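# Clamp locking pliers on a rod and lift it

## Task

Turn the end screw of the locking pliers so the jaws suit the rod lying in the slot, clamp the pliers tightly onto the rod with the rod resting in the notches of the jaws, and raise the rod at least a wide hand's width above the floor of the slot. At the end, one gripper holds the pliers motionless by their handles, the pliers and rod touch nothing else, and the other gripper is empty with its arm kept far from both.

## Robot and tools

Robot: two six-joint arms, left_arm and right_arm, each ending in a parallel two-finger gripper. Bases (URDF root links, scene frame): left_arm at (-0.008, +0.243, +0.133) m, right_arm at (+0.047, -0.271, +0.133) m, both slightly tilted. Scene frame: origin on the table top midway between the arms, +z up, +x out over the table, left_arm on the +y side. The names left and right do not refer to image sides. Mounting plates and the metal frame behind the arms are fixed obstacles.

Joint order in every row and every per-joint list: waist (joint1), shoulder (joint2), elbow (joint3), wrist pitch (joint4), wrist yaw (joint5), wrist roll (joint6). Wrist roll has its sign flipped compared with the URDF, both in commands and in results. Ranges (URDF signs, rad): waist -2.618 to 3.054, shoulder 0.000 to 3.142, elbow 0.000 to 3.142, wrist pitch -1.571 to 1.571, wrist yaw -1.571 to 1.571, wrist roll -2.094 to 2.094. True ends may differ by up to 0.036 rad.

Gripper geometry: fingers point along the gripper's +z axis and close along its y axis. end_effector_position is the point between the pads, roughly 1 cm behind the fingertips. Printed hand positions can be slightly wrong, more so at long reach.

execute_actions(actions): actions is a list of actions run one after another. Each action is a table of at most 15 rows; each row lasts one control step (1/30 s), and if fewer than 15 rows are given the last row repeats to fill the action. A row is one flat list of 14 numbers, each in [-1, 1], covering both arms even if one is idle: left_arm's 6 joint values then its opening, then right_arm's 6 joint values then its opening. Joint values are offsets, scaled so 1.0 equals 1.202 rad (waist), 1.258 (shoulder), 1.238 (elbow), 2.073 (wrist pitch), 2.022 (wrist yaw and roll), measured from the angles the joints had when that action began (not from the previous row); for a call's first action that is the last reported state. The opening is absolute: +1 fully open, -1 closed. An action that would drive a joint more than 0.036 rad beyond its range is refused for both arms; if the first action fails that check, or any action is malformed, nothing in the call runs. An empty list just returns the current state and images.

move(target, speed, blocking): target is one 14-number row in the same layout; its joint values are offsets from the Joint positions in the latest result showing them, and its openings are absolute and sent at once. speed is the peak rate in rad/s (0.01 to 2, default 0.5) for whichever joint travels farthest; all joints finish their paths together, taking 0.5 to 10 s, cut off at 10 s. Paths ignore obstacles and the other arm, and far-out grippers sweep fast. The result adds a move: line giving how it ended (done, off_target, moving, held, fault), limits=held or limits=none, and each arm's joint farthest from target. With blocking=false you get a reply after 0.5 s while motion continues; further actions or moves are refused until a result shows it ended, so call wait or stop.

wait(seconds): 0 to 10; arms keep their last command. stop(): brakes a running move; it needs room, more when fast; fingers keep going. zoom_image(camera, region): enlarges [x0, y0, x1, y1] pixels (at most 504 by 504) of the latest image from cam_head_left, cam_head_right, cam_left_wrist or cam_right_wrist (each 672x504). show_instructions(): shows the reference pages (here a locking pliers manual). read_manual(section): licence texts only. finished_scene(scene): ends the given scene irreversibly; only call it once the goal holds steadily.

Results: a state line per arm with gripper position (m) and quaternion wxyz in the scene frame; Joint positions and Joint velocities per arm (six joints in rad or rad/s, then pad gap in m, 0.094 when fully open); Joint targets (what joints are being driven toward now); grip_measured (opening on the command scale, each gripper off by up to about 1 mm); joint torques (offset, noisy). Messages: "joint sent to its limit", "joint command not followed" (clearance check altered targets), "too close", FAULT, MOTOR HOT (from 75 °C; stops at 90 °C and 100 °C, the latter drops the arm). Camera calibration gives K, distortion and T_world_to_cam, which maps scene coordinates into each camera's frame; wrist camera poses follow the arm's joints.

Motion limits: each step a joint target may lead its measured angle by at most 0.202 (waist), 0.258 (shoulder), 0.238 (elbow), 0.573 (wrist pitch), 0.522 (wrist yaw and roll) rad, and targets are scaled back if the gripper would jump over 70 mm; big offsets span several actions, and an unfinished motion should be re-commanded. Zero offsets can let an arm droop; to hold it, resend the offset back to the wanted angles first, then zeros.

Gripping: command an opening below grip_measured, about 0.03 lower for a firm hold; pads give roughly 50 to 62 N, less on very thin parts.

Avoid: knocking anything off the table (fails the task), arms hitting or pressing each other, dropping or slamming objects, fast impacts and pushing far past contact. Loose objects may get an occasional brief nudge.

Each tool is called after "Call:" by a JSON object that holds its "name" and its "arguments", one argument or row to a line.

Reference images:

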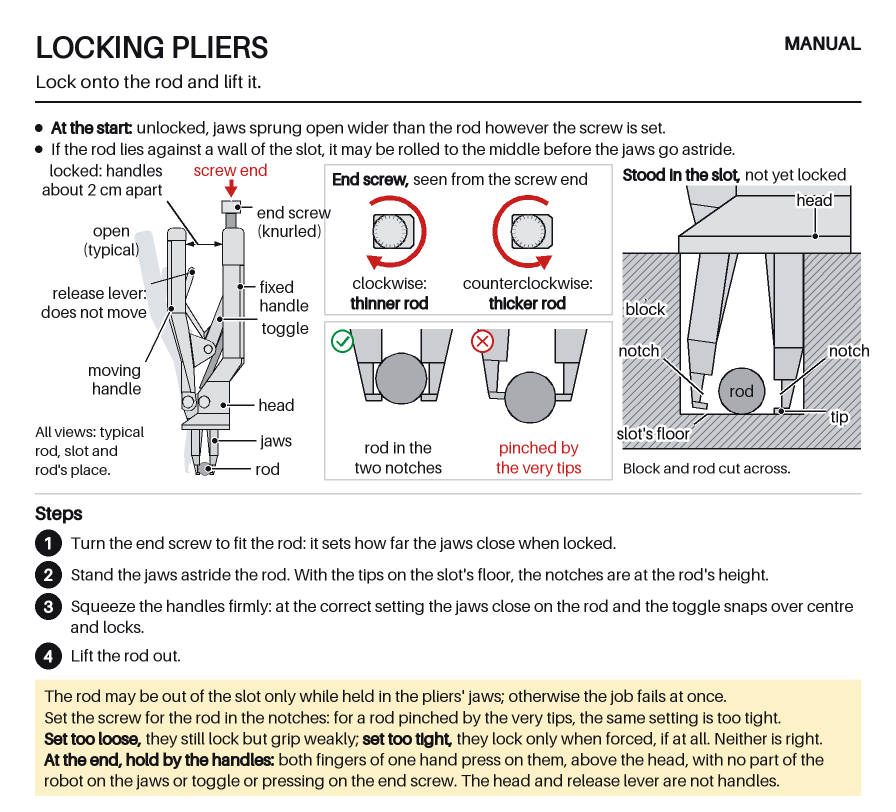

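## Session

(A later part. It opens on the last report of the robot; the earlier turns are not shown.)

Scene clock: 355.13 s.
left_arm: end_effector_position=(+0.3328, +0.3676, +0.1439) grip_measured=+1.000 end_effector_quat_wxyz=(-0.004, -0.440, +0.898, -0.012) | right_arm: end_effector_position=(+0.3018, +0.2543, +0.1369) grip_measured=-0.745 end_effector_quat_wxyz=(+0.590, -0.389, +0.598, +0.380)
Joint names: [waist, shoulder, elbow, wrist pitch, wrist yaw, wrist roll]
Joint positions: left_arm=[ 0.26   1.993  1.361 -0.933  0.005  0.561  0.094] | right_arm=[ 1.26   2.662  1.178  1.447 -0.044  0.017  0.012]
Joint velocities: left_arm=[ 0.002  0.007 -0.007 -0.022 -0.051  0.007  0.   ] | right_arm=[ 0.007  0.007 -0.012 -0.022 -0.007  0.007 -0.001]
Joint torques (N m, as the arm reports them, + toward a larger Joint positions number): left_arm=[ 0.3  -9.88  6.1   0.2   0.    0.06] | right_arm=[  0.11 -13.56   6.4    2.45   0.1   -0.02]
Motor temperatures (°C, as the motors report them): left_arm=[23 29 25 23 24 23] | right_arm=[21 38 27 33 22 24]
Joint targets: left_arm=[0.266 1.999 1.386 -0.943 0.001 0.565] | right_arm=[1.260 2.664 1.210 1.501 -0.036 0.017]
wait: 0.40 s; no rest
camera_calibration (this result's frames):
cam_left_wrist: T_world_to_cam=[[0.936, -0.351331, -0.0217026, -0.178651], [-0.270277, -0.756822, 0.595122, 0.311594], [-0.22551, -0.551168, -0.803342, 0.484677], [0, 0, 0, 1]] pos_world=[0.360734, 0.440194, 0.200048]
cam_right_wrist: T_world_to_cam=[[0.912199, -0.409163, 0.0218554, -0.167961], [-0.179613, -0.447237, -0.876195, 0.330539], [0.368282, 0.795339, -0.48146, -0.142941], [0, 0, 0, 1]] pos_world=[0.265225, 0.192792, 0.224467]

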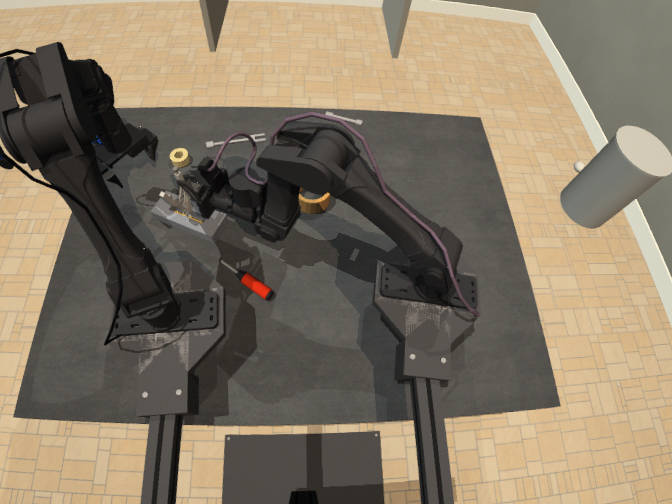

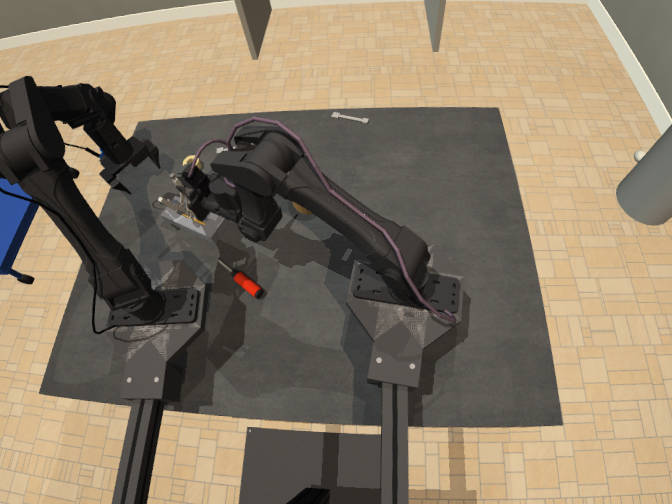

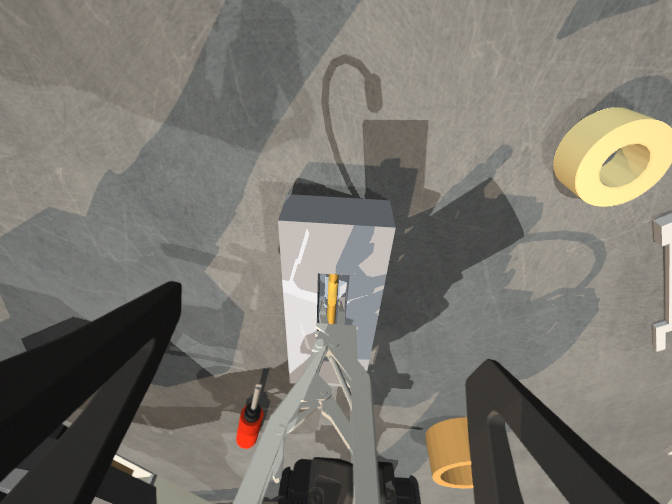

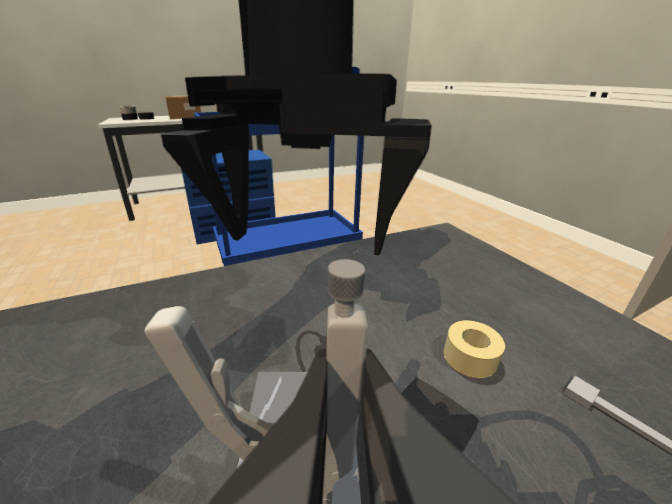

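Call:
{"name": "execute_actions", "arguments": {
  "actions": [
    [[0.005,0.005,0.020,-0.005,-0.002,0.002,1.0, 0,0.010,0.026,0.026,0.004,0,-0.79],[0.005,0.005,0.020,-0.005,-0.002,0.002,1.0, 0,0.014,0.026,0.026,0.004,0,-0.79],[0.005,0.005,0.020,-0.005,-0.002,0.002,1.0, 0,0.016,0.026,0.026,0.004,0,-0.79],[0.005,0.005,0.020,-0.005,-0.002,0.002,1.0, 0,0.012,0.026,0.026,0.004,0,-0.79],[0.005,0.005,0.020,-0.005,-0.002,0.002,1.0, 0,0.011,0.026,0.027,0.004,0,-0.79]]
  ]
}}

Call:
{"name": "zoom_image", "arguments": {
  "camera": "cam_left_wrist",
  "region": [280, 270, 390, 400]
}}

Scene clock: 362.13 s.
left_arm: end_effector_position=(+0.3327, +0.3676, +0.1439) grip_measured=+1.000 end_effector_quat_wxyz=(-0.004, -0.440, +0.898, -0.012) | right_arm: end_effector_position=(+0.3011, +0.2531, +0.1323) grip_measured=-0.745 end_effector_quat_wxyz=(+0.589, -0.389, +0.599, +0.379)
Joint names: [waist, shoulder, elbow, wrist pitch, wrist yaw, wrist roll]
Joint positions: left_arm=[ 0.26   1.993  1.361 -0.934  0.005  0.561  0.094] | right_arm=[ 1.26   2.674  1.178  1.455 -0.044  0.017  0.012]
Joint velocities: left_arm=[-0.017 -0.012 -0.002 -0.022  0.066  0.022  0.   ] | right_arm=[ 0.007  0.002 -0.002  0.095  0.037  0.051 -0.001]
Joint torques (N m, as the arm reports them, + toward a larger Joint positions number): left_arm=[ 0.3  -9.87  6.1   0.2   0.    0.06] | right_arm=[  0.14 -13.54   6.44   2.38   0.1   -0.01]
Motor temperatures (°C, as the motors report them): left_arm=[23 29 25 23 24 23] | right_arm=[21 39 27 34 22 24]
Joint targets: left_arm=[0.266 1.999 1.386 -0.944 0.001 0.565] | right_arm=[1.260 2.676 1.211 1.503 -0.036 0.017]
camera_calibration (this result's frames):
cam_left_wrist: T_world_to_cam=[[0.935989, -0.351341, -0.0219917, -0.17853], [-0.27007, -0.756742, 0.595318, 0.311418], [-0.225802, -0.551272, -0.803189, 0.484753], [0, 0, 0, 1]] pos_world=[0.360665, 0.440169, 0.200029]
cam_right_wrist: T_world_to_cam=[[0.912249, -0.409061, 0.0216996, -0.167767], [-0.180949, -0.449927, -0.874542, 0.326727], [0.367504, 0.793873, -0.484465, -0.142971], [0, 0, 0, 1]] pos_world=[0.264709, 0.191877, 0.220112]

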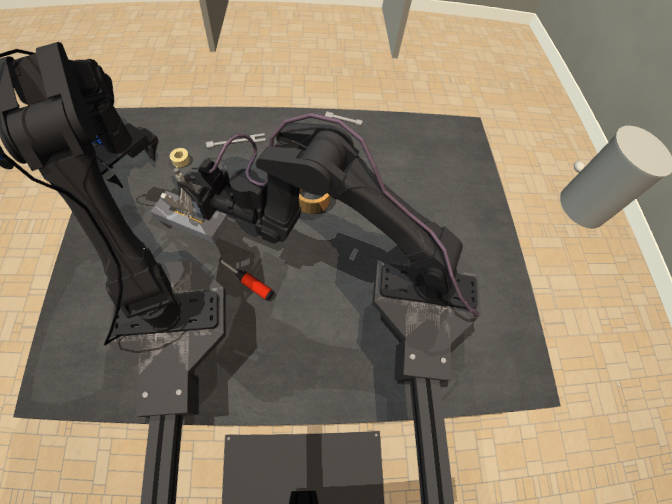

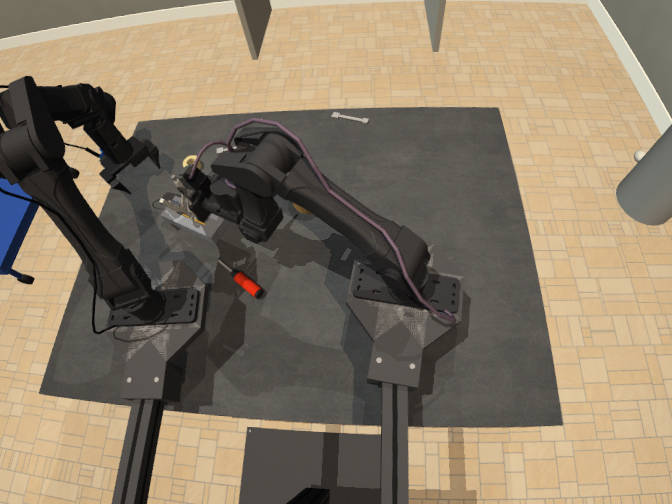

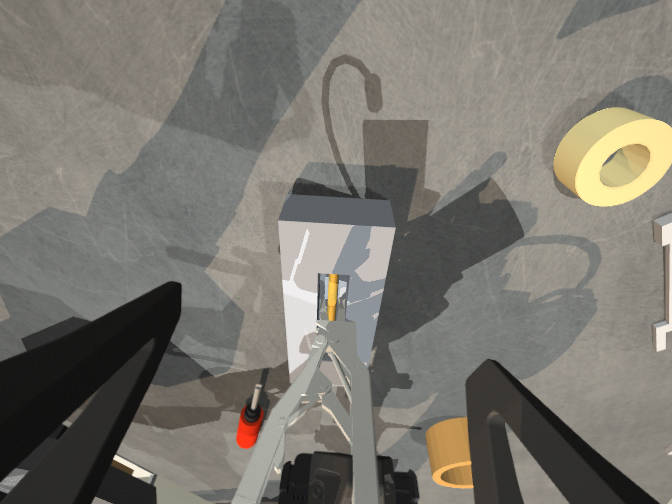

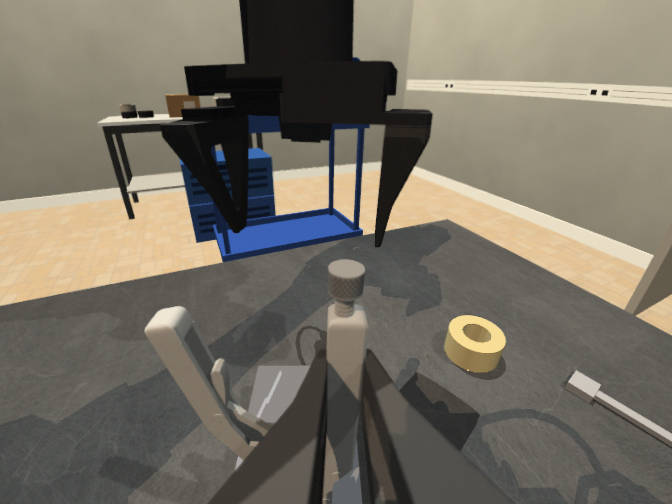

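Region (280, 270, 390, 400) of cam_left_wrist's 672x504 image, scaled by 3.877, with more detail than that image has; it fills the left 426 columns of this view, and the rest is white.

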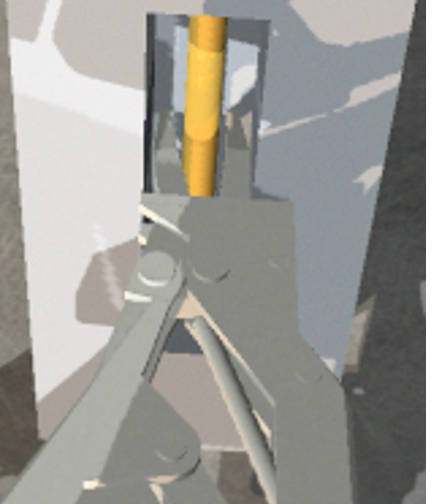

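Call:
{"name": "execute_actions", "arguments": {
  "actions": [
    [[0.005,0.005,0.020,-0.005,-0.002,0.002,1.0, 0,0.001,0.015,0.020,0,0,-0.79],[0.005,0.005,0.020,-0.005,-0.002,0.002,1.0, 0,0.001,0.015,0.017,0,0,-0.79],[0.005,0.005,0.020,-0.005,-0.002,0.002,1.0, 0,0.001,0.015,0.014,0,0,-0.79],[0.005,0.005,0.020,-0.005,-0.002,0.002,1.0, 0,0.001,0.015,0.011,0,0,-0.79],[0.005,0.005,0.020,-0.005,-0.002,0.002,1.0, 0,0.001,0.015,0.008,0,0,-0.79],[0.005,0.005,0.020,-0.005,-0.002,0.002,1.0, 0,0.001,0.015,0.005,0,0,-0.79],[0.005,0.005,0.020,-0.005,-0.002,0.002,1.0, 0,0.001,0.015,0.003,0,0,-0.79]],
    [[0.005,0.005,0.020,-0.005,-0.002,0.002,1.0, 0,0,0.015,0.003,0,0,-0.76],[0.005,0.005,0.020,-0.005,-0.002,0.002,1.0, 0,0,0.015,0.003,0,0,-0.75],[0.005,0.005,0.020,-0.005,-0.002,0.002,1.0, 0,0,0.015,0.003,0,0,-0.74],[0.005,0.005,0.020,-0.005,-0.002,0.002,1.0, 0,0,0.015,0.003,0,0,-0.73],[0.005,0.005,0.020,-0.005,-0.002,0.002,1.0, 0,0,0.015,0.003,0,0,-0.72],[0.005,0.005,0.020,-0.005,-0.002,0.002,1.0, 0,0,0.015,0.003,0,0,-0.71],[0.005,0.005,0.020,-0.005,-0.002,0.002,1.0, 0,0,0.015,0.003,0,0,-0.70],[0.005,0.005,0.020,-0.005,-0.002,0.002,1.0, 0,0,0.015,0.003,0,0,-0.68],[0.005,0.005,0.020,-0.005,-0.002,0.002,1.0, 0,0,0.015,0.003,0,0,-0.66],[0.005,0.005,0.020,-0.005,-0.002,0.002,1.0, 0,0,0.015,0.003,0,0,-0.64],[0.005,0.005,0.020,-0.005,-0.002,0.002,1.0, 0,0,0.015,0.003,0,0,-0.62]]
  ]
}}

Call:
{"name": "zoom_image", "arguments": {
  "camera": "cam_left_wrist",
  "region": [280, 270, 390, 400]
}}

Scene clock: 377.67 s.
left_arm: end_effector_position=(+0.3326, +0.3675, +0.1439) grip_measured=+1.000 end_effector_quat_wxyz=(-0.004, -0.440, +0.898, -0.012) | right_arm: end_effector_position=(+0.3011, +0.2531, +0.1325) grip_measured=-0.623 end_effector_quat_wxyz=(+0.589, -0.389, +0.598, +0.379)
Joint names: [waist, shoulder, elbow, wrist pitch, wrist yaw, wrist roll]
Joint positions: left_arm=[ 0.26   1.993  1.361 -0.934  0.005  0.561  0.094] | right_arm=[ 1.26   2.674  1.178  1.456 -0.045  0.017  0.018]
Joint velocities: left_arm=[-0.017 -0.027  0.002 -0.051  0.051 -0.037  0.   ] | right_arm=[-0.017  0.002  0.007  0.022 -0.007  0.051  0.   ]
Joint torques (N m, as the arm reports them, + toward a larger Joint positions number): left_arm=[ 0.3  -9.87  6.1   0.2   0.    0.06] | right_arm=[  0.12 -13.69   5.29   1.97   0.01   0.01]
Motor temperatures (°C, as the motors report them): left_arm=[23 29 26 23 24 23] | right_arm=[21 39 27 34 22 24]
Joint targets: left_arm=[0.266 1.999 1.386 -0.944 0.001 0.565] | right_arm=[1.260 2.674 1.197 1.461 -0.045 0.017]
camera_calibration (this result's frames):
cam_left_wrist: T_world_to_cam=[[0.935979, -0.351351, -0.0222808, -0.17841], [-0.269863, -0.756662, 0.595514, 0.311242], [-0.226094, -0.551375, -0.803036, 0.484828], [0, 0, 0, 1]] pos_world=[0.360597, 0.440143, 0.20001]
cam_right_wrist: T_world_to_cam=[[0.912394, -0.408736, 0.0217269, -0.167835], [-0.180485, -0.449392, -0.874912, 0.326671], [0.367372, 0.794343, -0.483793, -0.14305], [0, 0, 0, 1]] pos_world=[0.264644, 0.191834, 0.220248]

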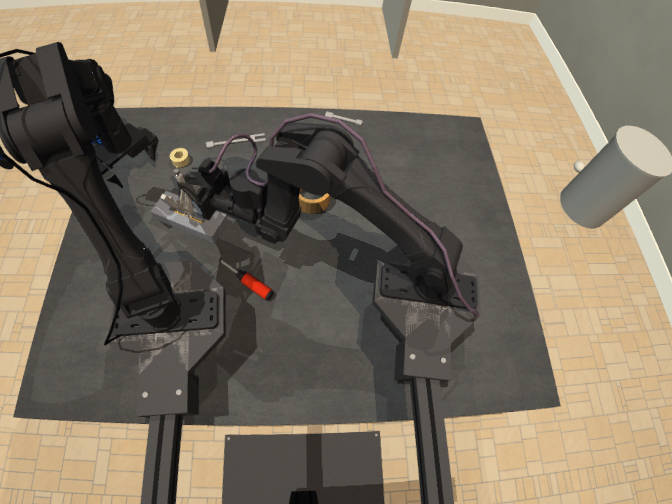

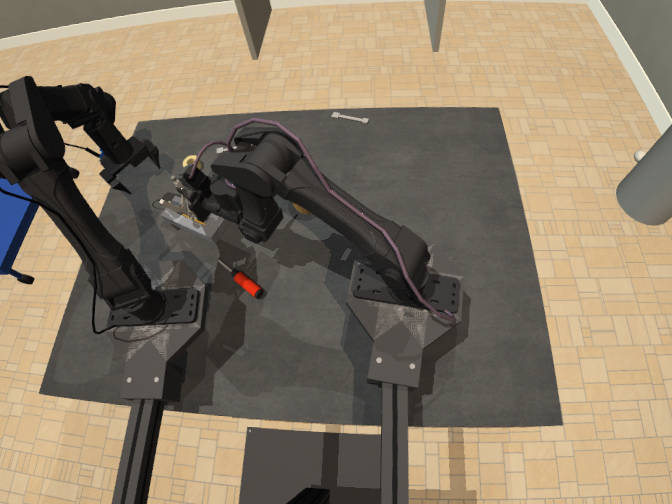

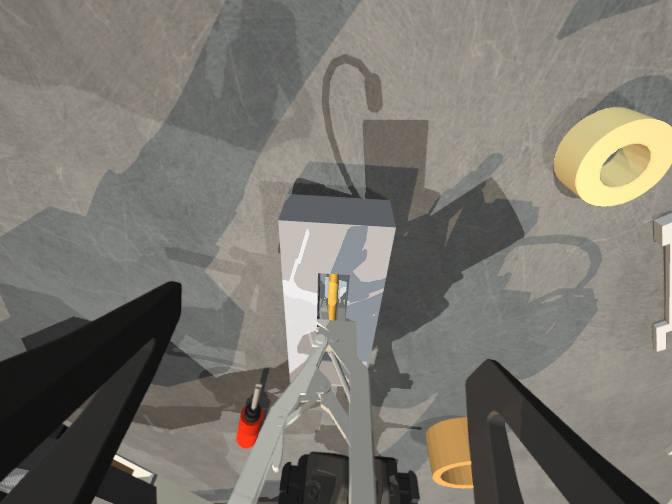

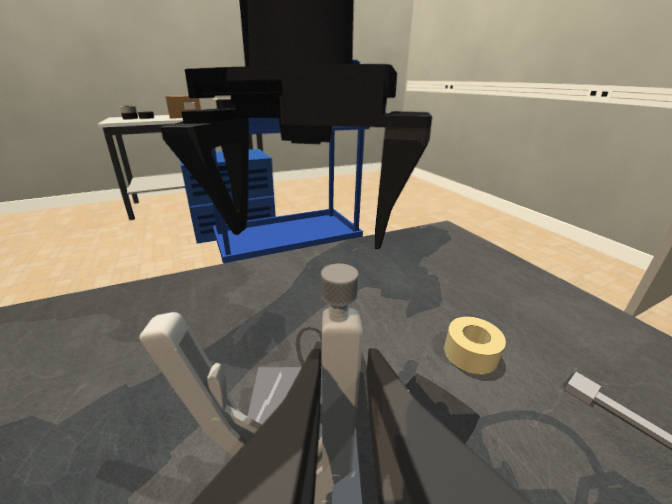

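Region (280, 270, 390, 400) of cam_left_wrist's 672x504 image, scaled by 3.877, with more detail than that image has; it fills the left 426 columns of this view, and the rest is white.

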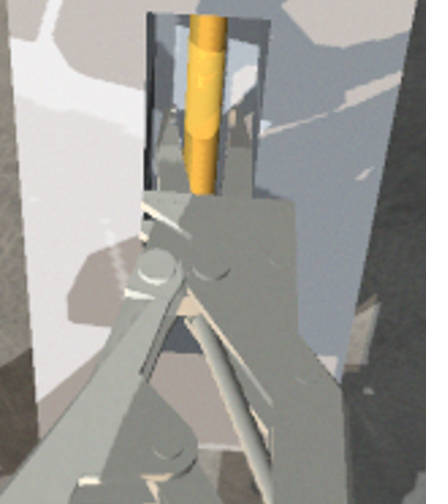

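Call:
{"name": "execute_actions", "arguments": {
  "actions": [
    [[0.005,0.005,0.020,-0.005,-0.002,0.002,1.0, 0,0,0.015,0.003,0,0,-0.61],[0.005,0.005,0.020,-0.005,-0.002,0.002,1.0, 0,0,0.015,0.003,0,0,-0.60],[0.005,0.005,0.020,-0.005,-0.002,0.002,1.0, 0,0,0.015,0.003,0,0,-0.58],[0.005,0.005,0.020,-0.005,-0.002,0.002,1.0, 0,0,0.015,0.003,0,0,-0.56],[0.005,0.005,0.020,-0.005,-0.002,0.002,1.0, 0,0,0.015,0.003,0,0,-0.54],[0.005,0.005,0.020,-0.005,-0.002,0.002,1.0, 0,0,0.015,0.003,0,0,-0.52],[0.005,0.005,0.020,-0.005,-0.002,0.002,1.0, 0,0,0.015,0.003,0,0,-0.50],[0.005,0.005,0.020,-0.005,-0.002,0.002,1.0, 0,0,0.015,0.003,0,0,-0.48],[0.005,0.005,0.020,-0.005,-0.002,0.002,1.0, 0,0,0.015,0.003,0,0,-0.46],[0.005,0.005,0.020,-0.005,-0.002,0.002,1.0, 0,0,0.015,0.003,0,0,-0.44],[0.005,0.005,0.020,-0.005,-0.002,0.002,1.0, 0,0,0.015,0.003,0,0,-0.42]]
  ]
}}

Scene clock: 384.67 s.
left_arm: end_effector_position=(+0.3326, +0.3675, +0.1439) grip_measured=+1.000 end_effector_quat_wxyz=(-0.004, -0.440, +0.898, -0.012) | right_arm: end_effector_position=(+0.3011, +0.2531, +0.1325) grip_measured=-0.422 end_effector_quat_wxyz=(+0.589, -0.389, +0.598, +0.379)
Joint names: [waist, shoulder, elbow, wrist pitch, wrist yaw, wrist roll]
Joint positions: left_arm=[ 0.26   1.993  1.361 -0.934  0.005  0.561  0.094] | right_arm=[ 1.26   2.674  1.178  1.456 -0.045  0.017  0.027]
Joint velocities: left_arm=[-0.007  0.002 -0.002 -0.022  0.081 -0.037  0.   ] | right_arm=[-0.007 -0.002  0.007  0.007 -0.022  0.022 -0.   ]
Joint torques (N m, as the arm reports them, + toward a larger Joint positions number): left_arm=[ 0.3  -9.87  6.1   0.2  -0.01  0.06] | right_arm=[  0.12 -13.69   5.27   1.96   0.     0.01]
Motor temperatures (°C, as the motors report them): left_arm=[23 29 26 23 24 23] | right_arm=[21 39 27 34 22 24]
Joint targets: left_arm=[0.266 1.999 1.386 -0.944 0.001 0.565] | right_arm=[1.260 2.674 1.197 1.462 -0.045 0.017]
camera_calibration (this result's frames):
cam_left_wrist: T_world_to_cam=[[0.935979, -0.351351, -0.0222808, -0.17841], [-0.269863, -0.756662, 0.595514, 0.311242], [-0.226094, -0.551375, -0.803036, 0.484828], [0, 0, 0, 1]] pos_world=[0.360597, 0.440143, 0.20001]
cam_right_wrist: T_world_to_cam=[[0.912394, -0.408736, 0.0217269, -0.167835], [-0.180485, -0.449392, -0.874912, 0.326671], [0.367372, 0.794343, -0.483793, -0.14305], [0, 0, 0, 1]] pos_world=[0.264644, 0.191834, 0.220248]

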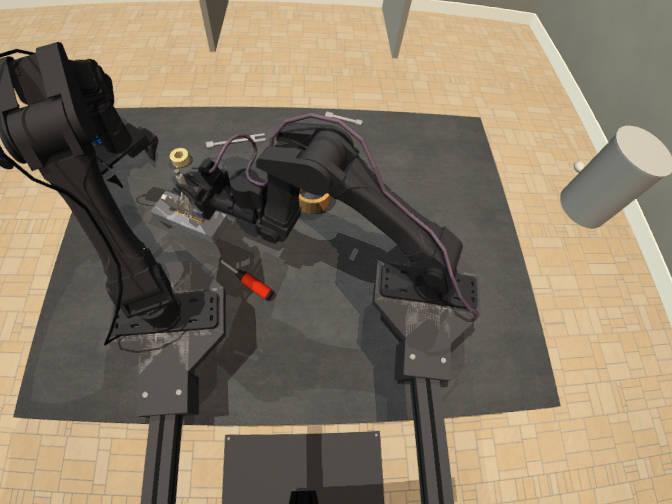

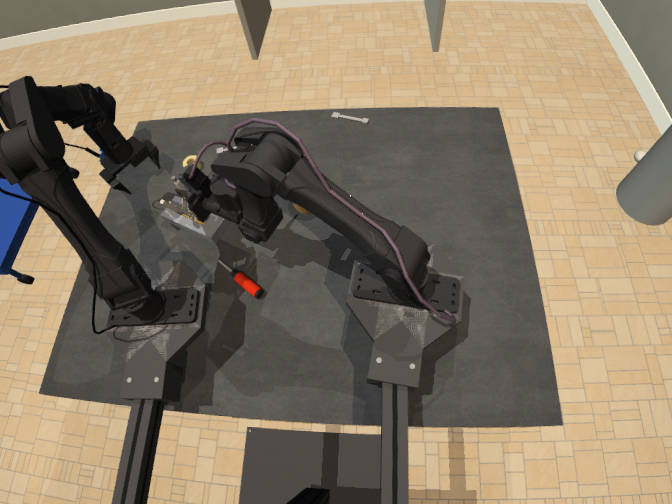

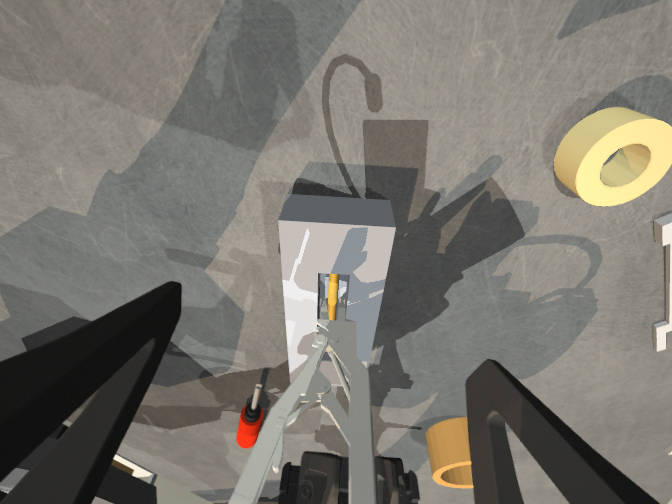

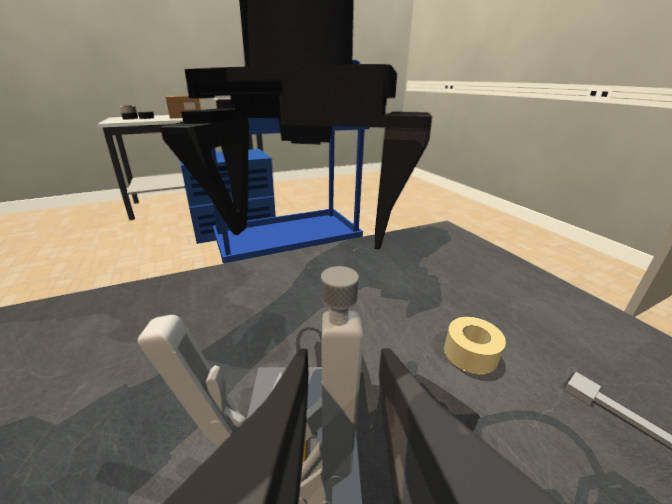

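Call:
{"name": "execute_actions", "arguments": {
  "actions": [
    [[0.005,0.005,0.020,-0.005,-0.002,0.002,1.0, 0,-0.018,0.0,0.010,0,0,-0.42],[0.005,0.005,0.020,-0.005,-0.002,0.002,1.0, 0,-0.024,-0.008,0.013,0,0,-0.42],[0.005,0.005,0.020,-0.005,-0.002,0.002,1.0, 0,-0.028,-0.016,0.016,0,0,-0.42],[0.005,0.005,0.020,-0.005,-0.002,0.002,1.0, 0,-0.032,-0.026,0.020,0,0,-0.42],[0.005,0.005,0.020,-0.005,-0.002,0.002,1.0, 0,-0.036,-0.037,0.024,0,0,-0.42],[0.005,0.005,0.020,-0.005,-0.002,0.002,1.0, 0,-0.040,-0.049,0.028,0,0,-0.42],[0.005,0.005,0.020,-0.005,-0.002,0.002,1.0, 0,-0.044,-0.061,0.032,0,0,-0.42],[0.005,0.005,0.020,-0.005,-0.002,0.002,1.0, 0,-0.048,-0.073,0.036,0,0,-0.42],[0.005,0.005,0.020,-0.005,-0.002,0.002,1.0, 0,-0.052,-0.085,0.040,0,0,-0.42],[0.005,0.005,0.020,-0.005,-0.002,0.002,1.0, 0,-0.056,-0.097,0.043,0,0,-0.42],[0.005,0.005,0.020,-0.005,-0.002,0.002,1.0, 0,-0.060,-0.109,0.046,0,0,-0.42],[0.005,0.005,0.020,-0.005,-0.002,0.002,1.0, 0,-0.064,-0.121,0.048,0,0,-0.42],[0.005,0.005,0.020,-0.005,-0.002,0.002,1.0, 0,-0.067,-0.132,0.050,0,0,-0.42],[0.005,0.005,0.020,-0.005,-0.002,0.002,1.0, 0,-0.070,-0.142,0.052,0,0,-0.42],[0.005,0.005,0.020,-0.005,-0.002,0.002,1.0, 0,-0.072,-0.149,0.052,0,0,-0.42]]
  ]
}}

Call:
{"name": "wait", "arguments": {
  "seconds": 0.3
}}

Scene clock: 423.70 s.
left_arm: end_effector_position=(+0.3325, +0.3675, +0.1439) grip_measured=+1.000 end_effector_quat_wxyz=(-0.004, -0.440, +0.898, -0.012) | right_arm: end_effector_position=(+0.2889, +0.2286, +0.1464) grip_measured=-0.422 end_effector_quat_wxyz=(+0.592, -0.387, +0.595, +0.381)
Joint names: [waist, shoulder, elbow, wrist pitch, wrist yaw, wrist roll]
Joint positions: left_arm=[ 0.26   1.993  1.361 -0.934  0.005  0.561  0.094] | right_arm=[ 1.26   2.602  1.032  1.542 -0.045  0.017  0.027]
Joint velocities: left_arm=[-0.007  0.007 -0.012  0.051  0.066  0.095  0.   ] | right_arm=[-0.002 -0.071 -0.383  0.168  0.037  0.007 -0.   ]
Joint torques (N m, as the arm reports them, + toward a larger Joint positions number): left_arm=[ 0.3  -9.88  6.09  0.2  -0.01  0.06] | right_arm=[  0.12 -14.08   2.     1.96   0.     0.  ]
Motor temperatures (°C, as the motors report them): left_arm=[23 29 26 22 24 23] | right_arm=[21 40 27 34 22 24]
Joint targets: left_arm=[0.266 1.999 1.386 -0.944 0.001 0.565] | right_arm=[1.260 2.583 0.994 1.564 -0.045 0.017]
camera_calibration (this result's frames):
cam_left_wrist: T_world_to_cam=[[0.935968, -0.351361, -0.0225699, -0.178289], [-0.269655, -0.756582, 0.59571, 0.311066], [-0.226385, -0.551479, -0.802883, 0.484904], [0, 0, 0, 1]] pos_world=[0.360528, 0.440118, 0.199992]
cam_right_wrist: T_world_to_cam=[[0.912222, -0.40909, 0.022266, -0.166989], [-0.175872, -0.4401, -0.880557, 0.32299], [0.370027, 0.799348, -0.473417, -0.115776], [0, 0, 0, 1]] pos_world=[0.251976, 0.16638, 0.233319]

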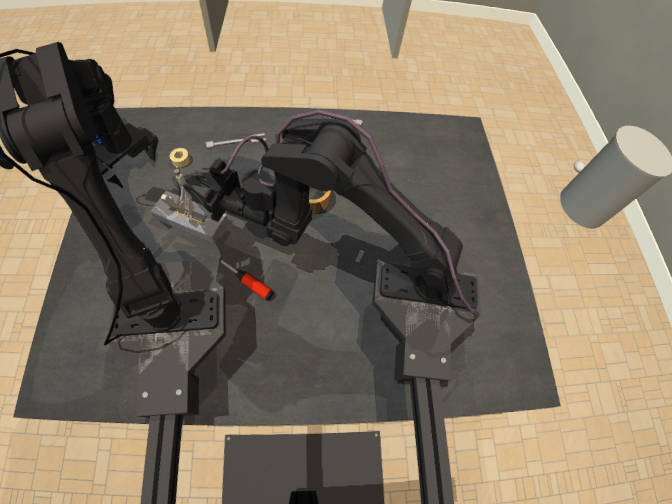

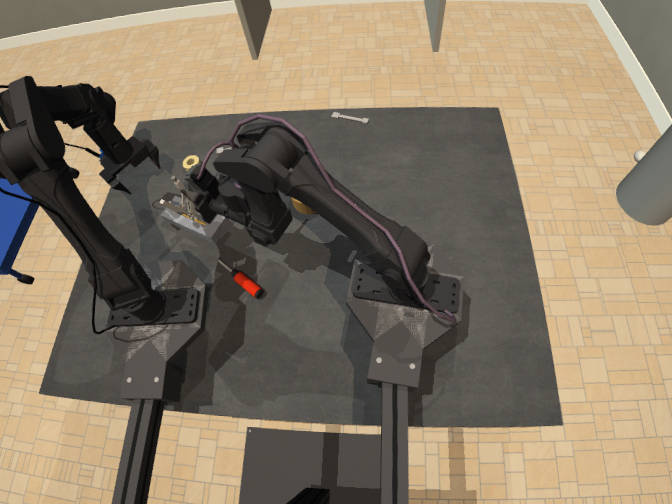

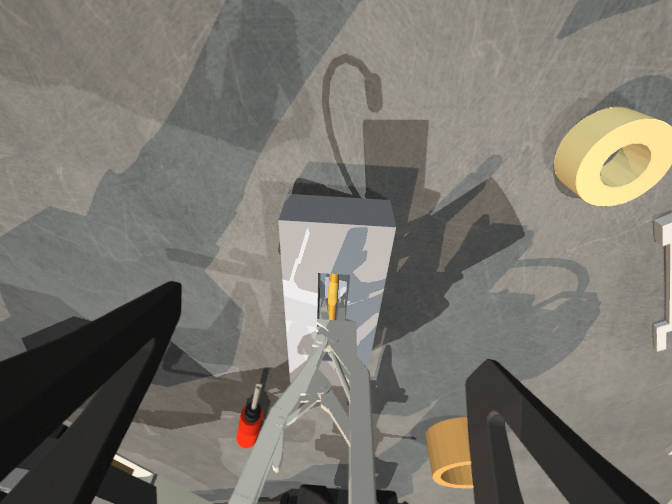

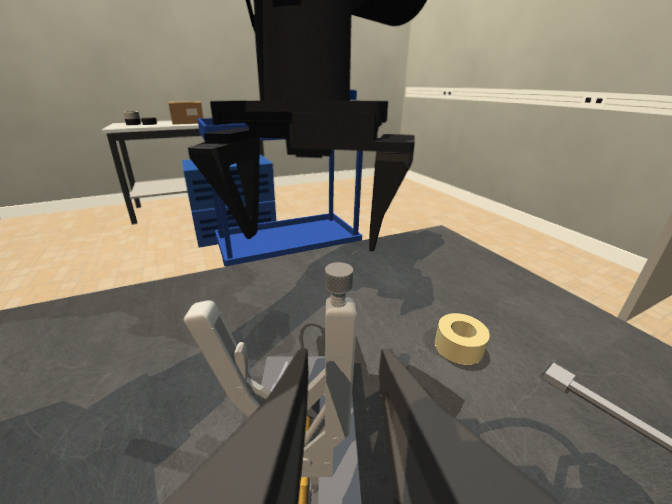

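Scene clock: 424.00 s.
left_arm: end_effector_position=(+0.3325, +0.3675, +0.1439) grip_measured=+1.000 end_effector_quat_wxyz=(-0.004, -0.440, +0.898, -0.012) | right_arm: end_effector_position=(+0.2865, +0.2240, +0.1433) grip_measured=-0.422 end_effector_quat_wxyz=(+0.590, -0.389, +0.598, +0.380)
Joint names: [waist, shoulder, elbow, wrist pitch, wrist yaw, wrist roll]
Joint positions: left_arm=[ 0.26   1.993  1.361 -0.934  0.005  0.561  0.094] | right_arm=[ 1.26   2.6    1.01   1.554 -0.045  0.017  0.027]
Joint velocities: left_arm=[ 0.007 -0.012 -0.017 -0.007  0.051 -0.007  0.   ] | right_arm=[-0.007 -0.002 -0.002 -0.022 -0.022  0.095  0.001]
Joint torques (N m, as the arm reports them, + toward a larger Joint positions number): left_arm=[ 0.3  -9.88  6.1   0.2   0.    0.06] | right_arm=[  0.15 -14.19   1.8    1.96   0.     0.  ]
Motor temperatures (°C, as the motors report them): left_arm=[23 29 26 22 24 23] | right_arm=[21 40 27 34 22 24]
Joint targets: left_arm=[0.266 1.999 1.386 -0.944 0.001 0.565] | right_arm=[1.260 2.583 0.994 1.564 -0.045 0.017]
wait: 0.30 s; no rest
camera_calibration (this result's frames):
cam_left_wrist: T_world_to_cam=[[0.935968, -0.351361, -0.0225699, -0.178289], [-0.269655, -0.756582, 0.59571, 0.311066], [-0.226385, -0.551479, -0.802883, 0.484904], [0, 0, 0, 1]] pos_world=[0.360528, 0.440118, 0.199992]
cam_right_wrist: T_world_to_cam=[[0.91235, -0.408827, 0.0218665, -0.166688], [-0.179298, -0.447, -0.876381, 0.319741], [0.368063, 0.795645, -0.481122, -0.110186], [0, 0, 0, 1]] pos_world=[0.249962, 0.162447, 0.230847]

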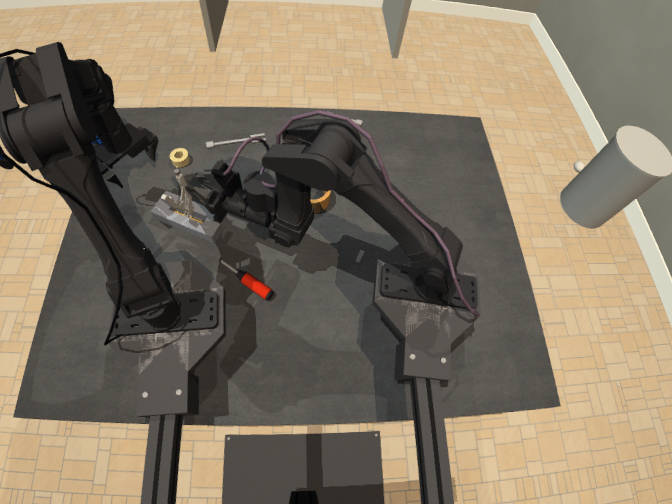

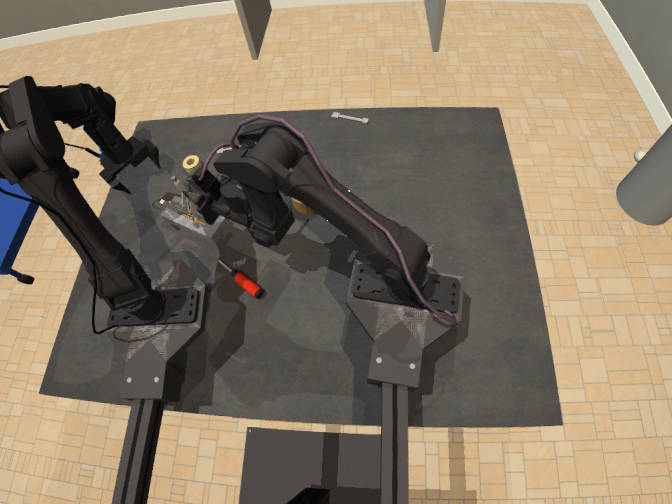

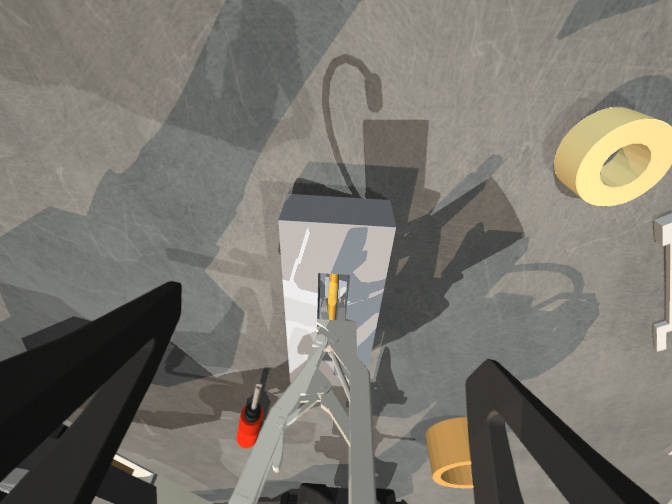

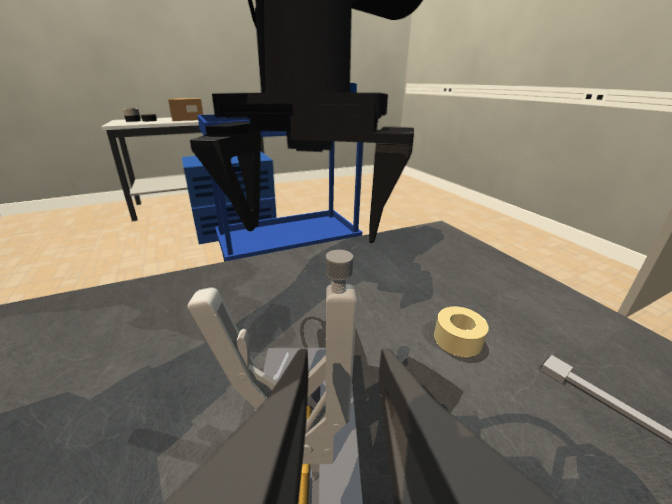

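Call:
{"name": "execute_actions", "arguments": {
  "actions": []
}}

Scene clock: 443.50 s.
left_arm: end_effector_position=(+0.3325, +0.3675, +0.1439) grip_measured=+1.000 end_effector_quat_wxyz=(-0.004, -0.440, +0.898, -0.012) | right_arm: end_effector_position=(+0.2865, +0.2240, +0.1440) grip_measured=-0.422 end_effector_quat_wxyz=(+0.590, -0.388, +0.597, +0.380)
Joint names: [waist, shoulder, elbow, wrist pitch, wrist yaw, wrist roll]
Joint positions: left_arm=[ 0.26   1.993  1.361 -0.934  0.005  0.561  0.094] | right_arm=[ 1.26   2.6    1.01   1.557 -0.045  0.017  0.027]
Joint velocities: left_arm=[-0.002  0.007 -0.022 -0.037  0.007 -0.037  0.   ] | right_arm=[-0.002 -0.012 -0.012  0.007  0.022  0.037 -0.   ]
Joint torques (N m, as the arm reports them, + toward a larger Joint positions number): left_arm=[ 0.3  -9.88  6.09  0.2  -0.01  0.06] | right_arm=[  0.15 -14.18   1.81   1.97   0.01  -0.01]
Motor temperatures (°C, as the motors report them): left_arm=[23 30 26 22 24 23] | right_arm=[21 41 26 34 22 24]
Joint targets: left_arm=[0.266 1.999 1.386 -0.944 0.001 0.565] | right_arm=[1.260 2.583 0.994 1.564 -0.045 0.017]
camera_calibration (this result's frames):
cam_left_wrist: T_world_to_cam=[[0.935968, -0.351361, -0.0225699, -0.178289], [-0.269655, -0.756582, 0.59571, 0.311066], [-0.226385, -0.551479, -0.802883, 0.484904], [0, 0, 0, 1]] pos_world=[0.360528, 0.440118, 0.199992]
cam_right_wrist: T_world_to_cam=[[0.912311, -0.408907, 0.0219884, -0.166699], [-0.178257, -0.444903, -0.877659, 0.319744], [0.368664, 0.796779, -0.478781, -0.110639], [0, 0, 0, 1]] pos_world=[0.249866, 0.162246, 0.231319]

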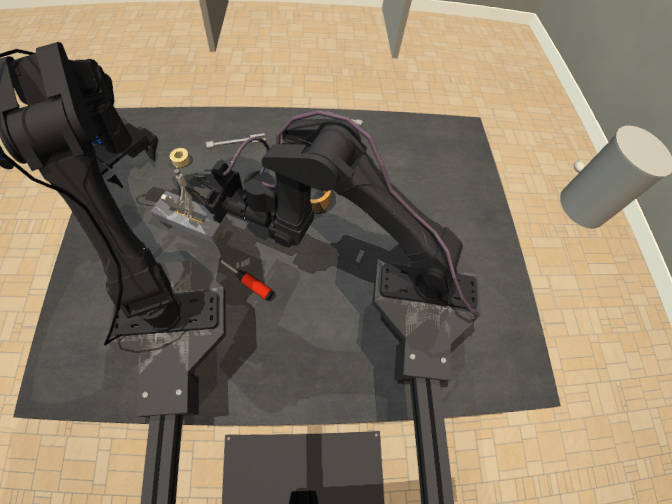

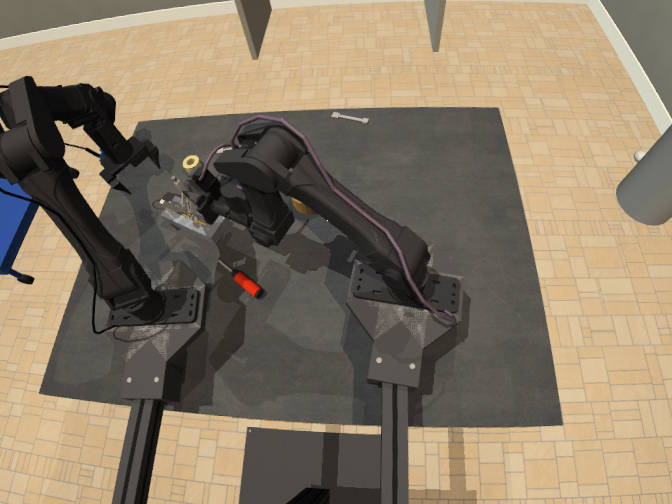

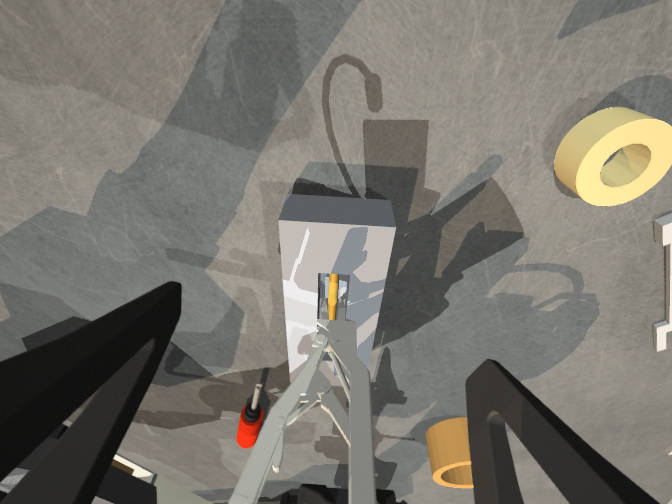

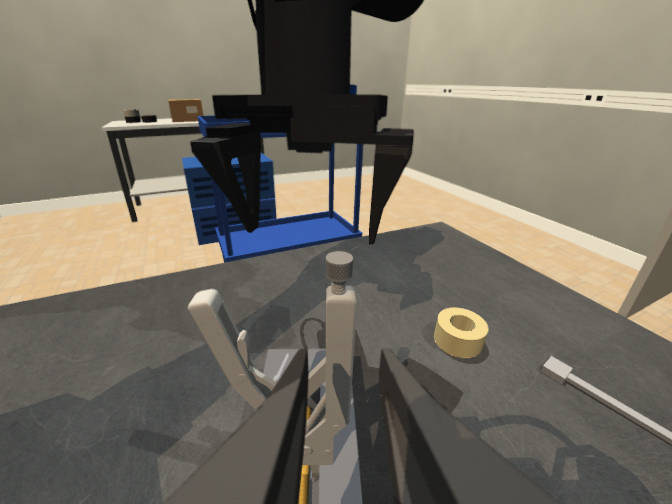

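Call:
{"name": "move", "arguments": {
  "target": [0.005,0.005,0.020,-0.005,-0.002,0.002,1.0, 0.0433,-0.0135,-0.013,0.0034,-0.0163,0,0.9],
  "speed": 0.15
}}

Scene clock: 454.63 s.
left_arm: end_effector_position=(+0.3325, +0.3675, +0.1439) grip_measured=+1.000 end_effector_quat_wxyz=(-0.004, -0.440, +0.898, -0.012) | right_arm: end_effector_position=(+0.2599, +0.2358, +0.1443) grip_measured=+0.898 end_effector_quat_wxyz=(+0.577, -0.408, +0.583, +0.400)
Joint names: [waist, shoulder, elbow, wrist pitch, wrist yaw, wrist roll]
Joint positions: left_arm=[ 0.26   1.993  1.361 -0.934  0.005  0.561  0.094] | right_arm=[ 1.305  2.6    1.01   1.557 -0.067  0.017  0.089]
Joint velocities: left_arm=[-0.017  0.007  0.002 -0.037 -0.007  0.037  0.   ] | right_arm=[ 0.002  0.012 -0.017 -0.081  0.007  0.066 -0.002]
Joint torques (N m, as the arm reports them, + toward a larger Joint positions number): left_arm=[ 0.3  -9.88  6.09  0.2  -0.01  0.06] | right_arm=[  0.64 -14.24   1.81   1.98  -0.11  -0.01]
Motor temperatures (°C, as the motors report them): left_arm=[23 30 26 22 24 23] | right_arm=[21 42 26 34 22 24]
Joint targets: left_arm=[0.266 1.999 1.386 -0.944 0.001 0.565] | right_arm=[1.311 2.583 0.994 1.564 -0.078 0.017]
move: off_target (left_arm); limits=none; left_arm: farthest joint: the elbow, 0.025 radians from its target (0.025 radians at the start); right_arm: farthest joint: the shoulder, 0.017 radians from its target (0.017 radians at the start)
camera_calibration (this result's frames):
cam_left_wrist: T_world_to_cam=[[0.935968, -0.351361, -0.0225699, -0.178289], [-0.269655, -0.756582, 0.59571, 0.311066], [-0.226385, -0.551479, -0.802883, 0.484904], [0, 0, 0, 1]] pos_world=[0.360528, 0.440118, 0.199992]
cam_right_wrist: T_world_to_cam=[[0.938061, -0.34573, 0.0226279, -0.159224], [-0.146751, -0.45564, -0.877984, 0.314939], [0.313856, 0.820282, -0.478154, -0.101518], [0, 0, 0, 1]] pos_world=[0.227441, 0.171724, 0.231573]

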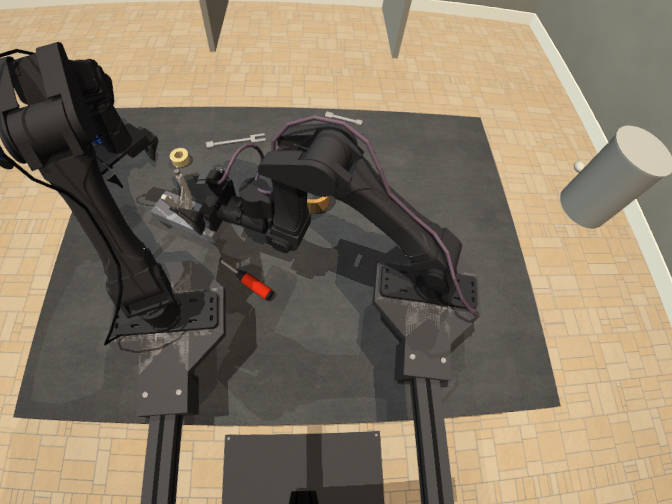

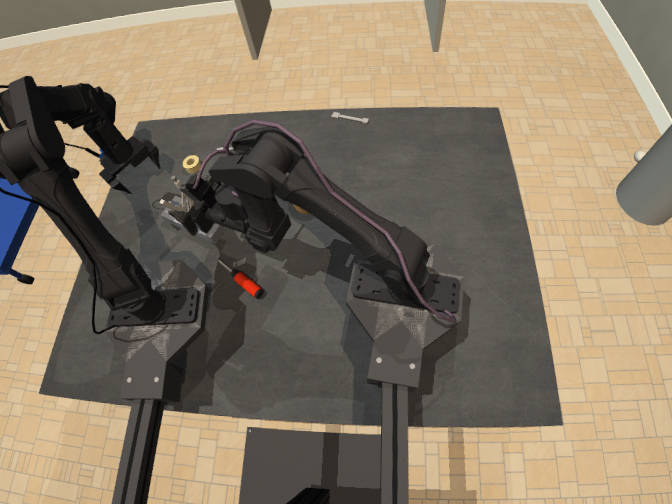

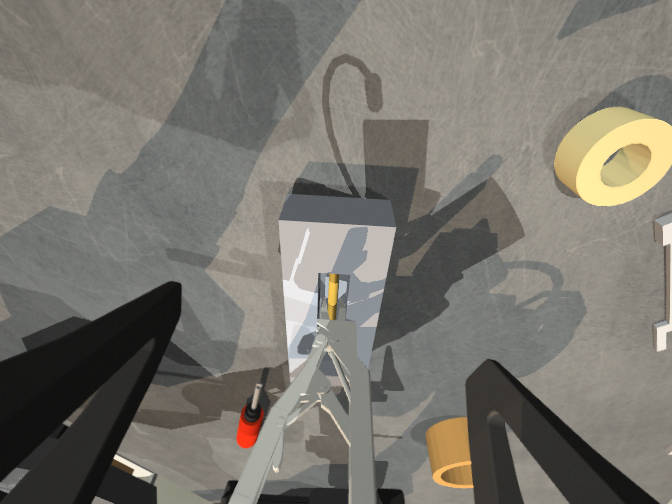

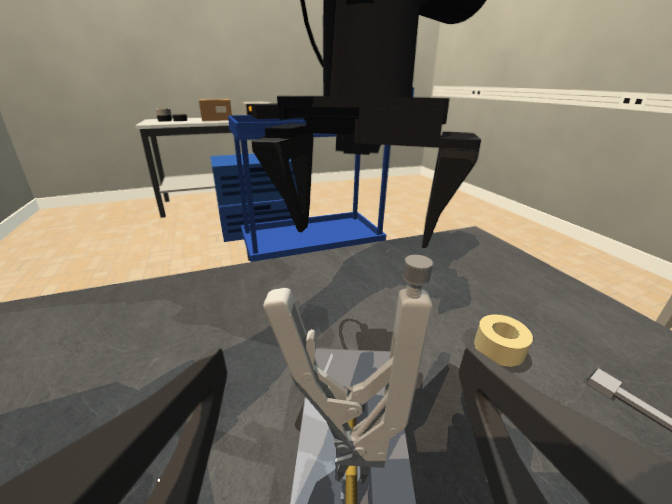

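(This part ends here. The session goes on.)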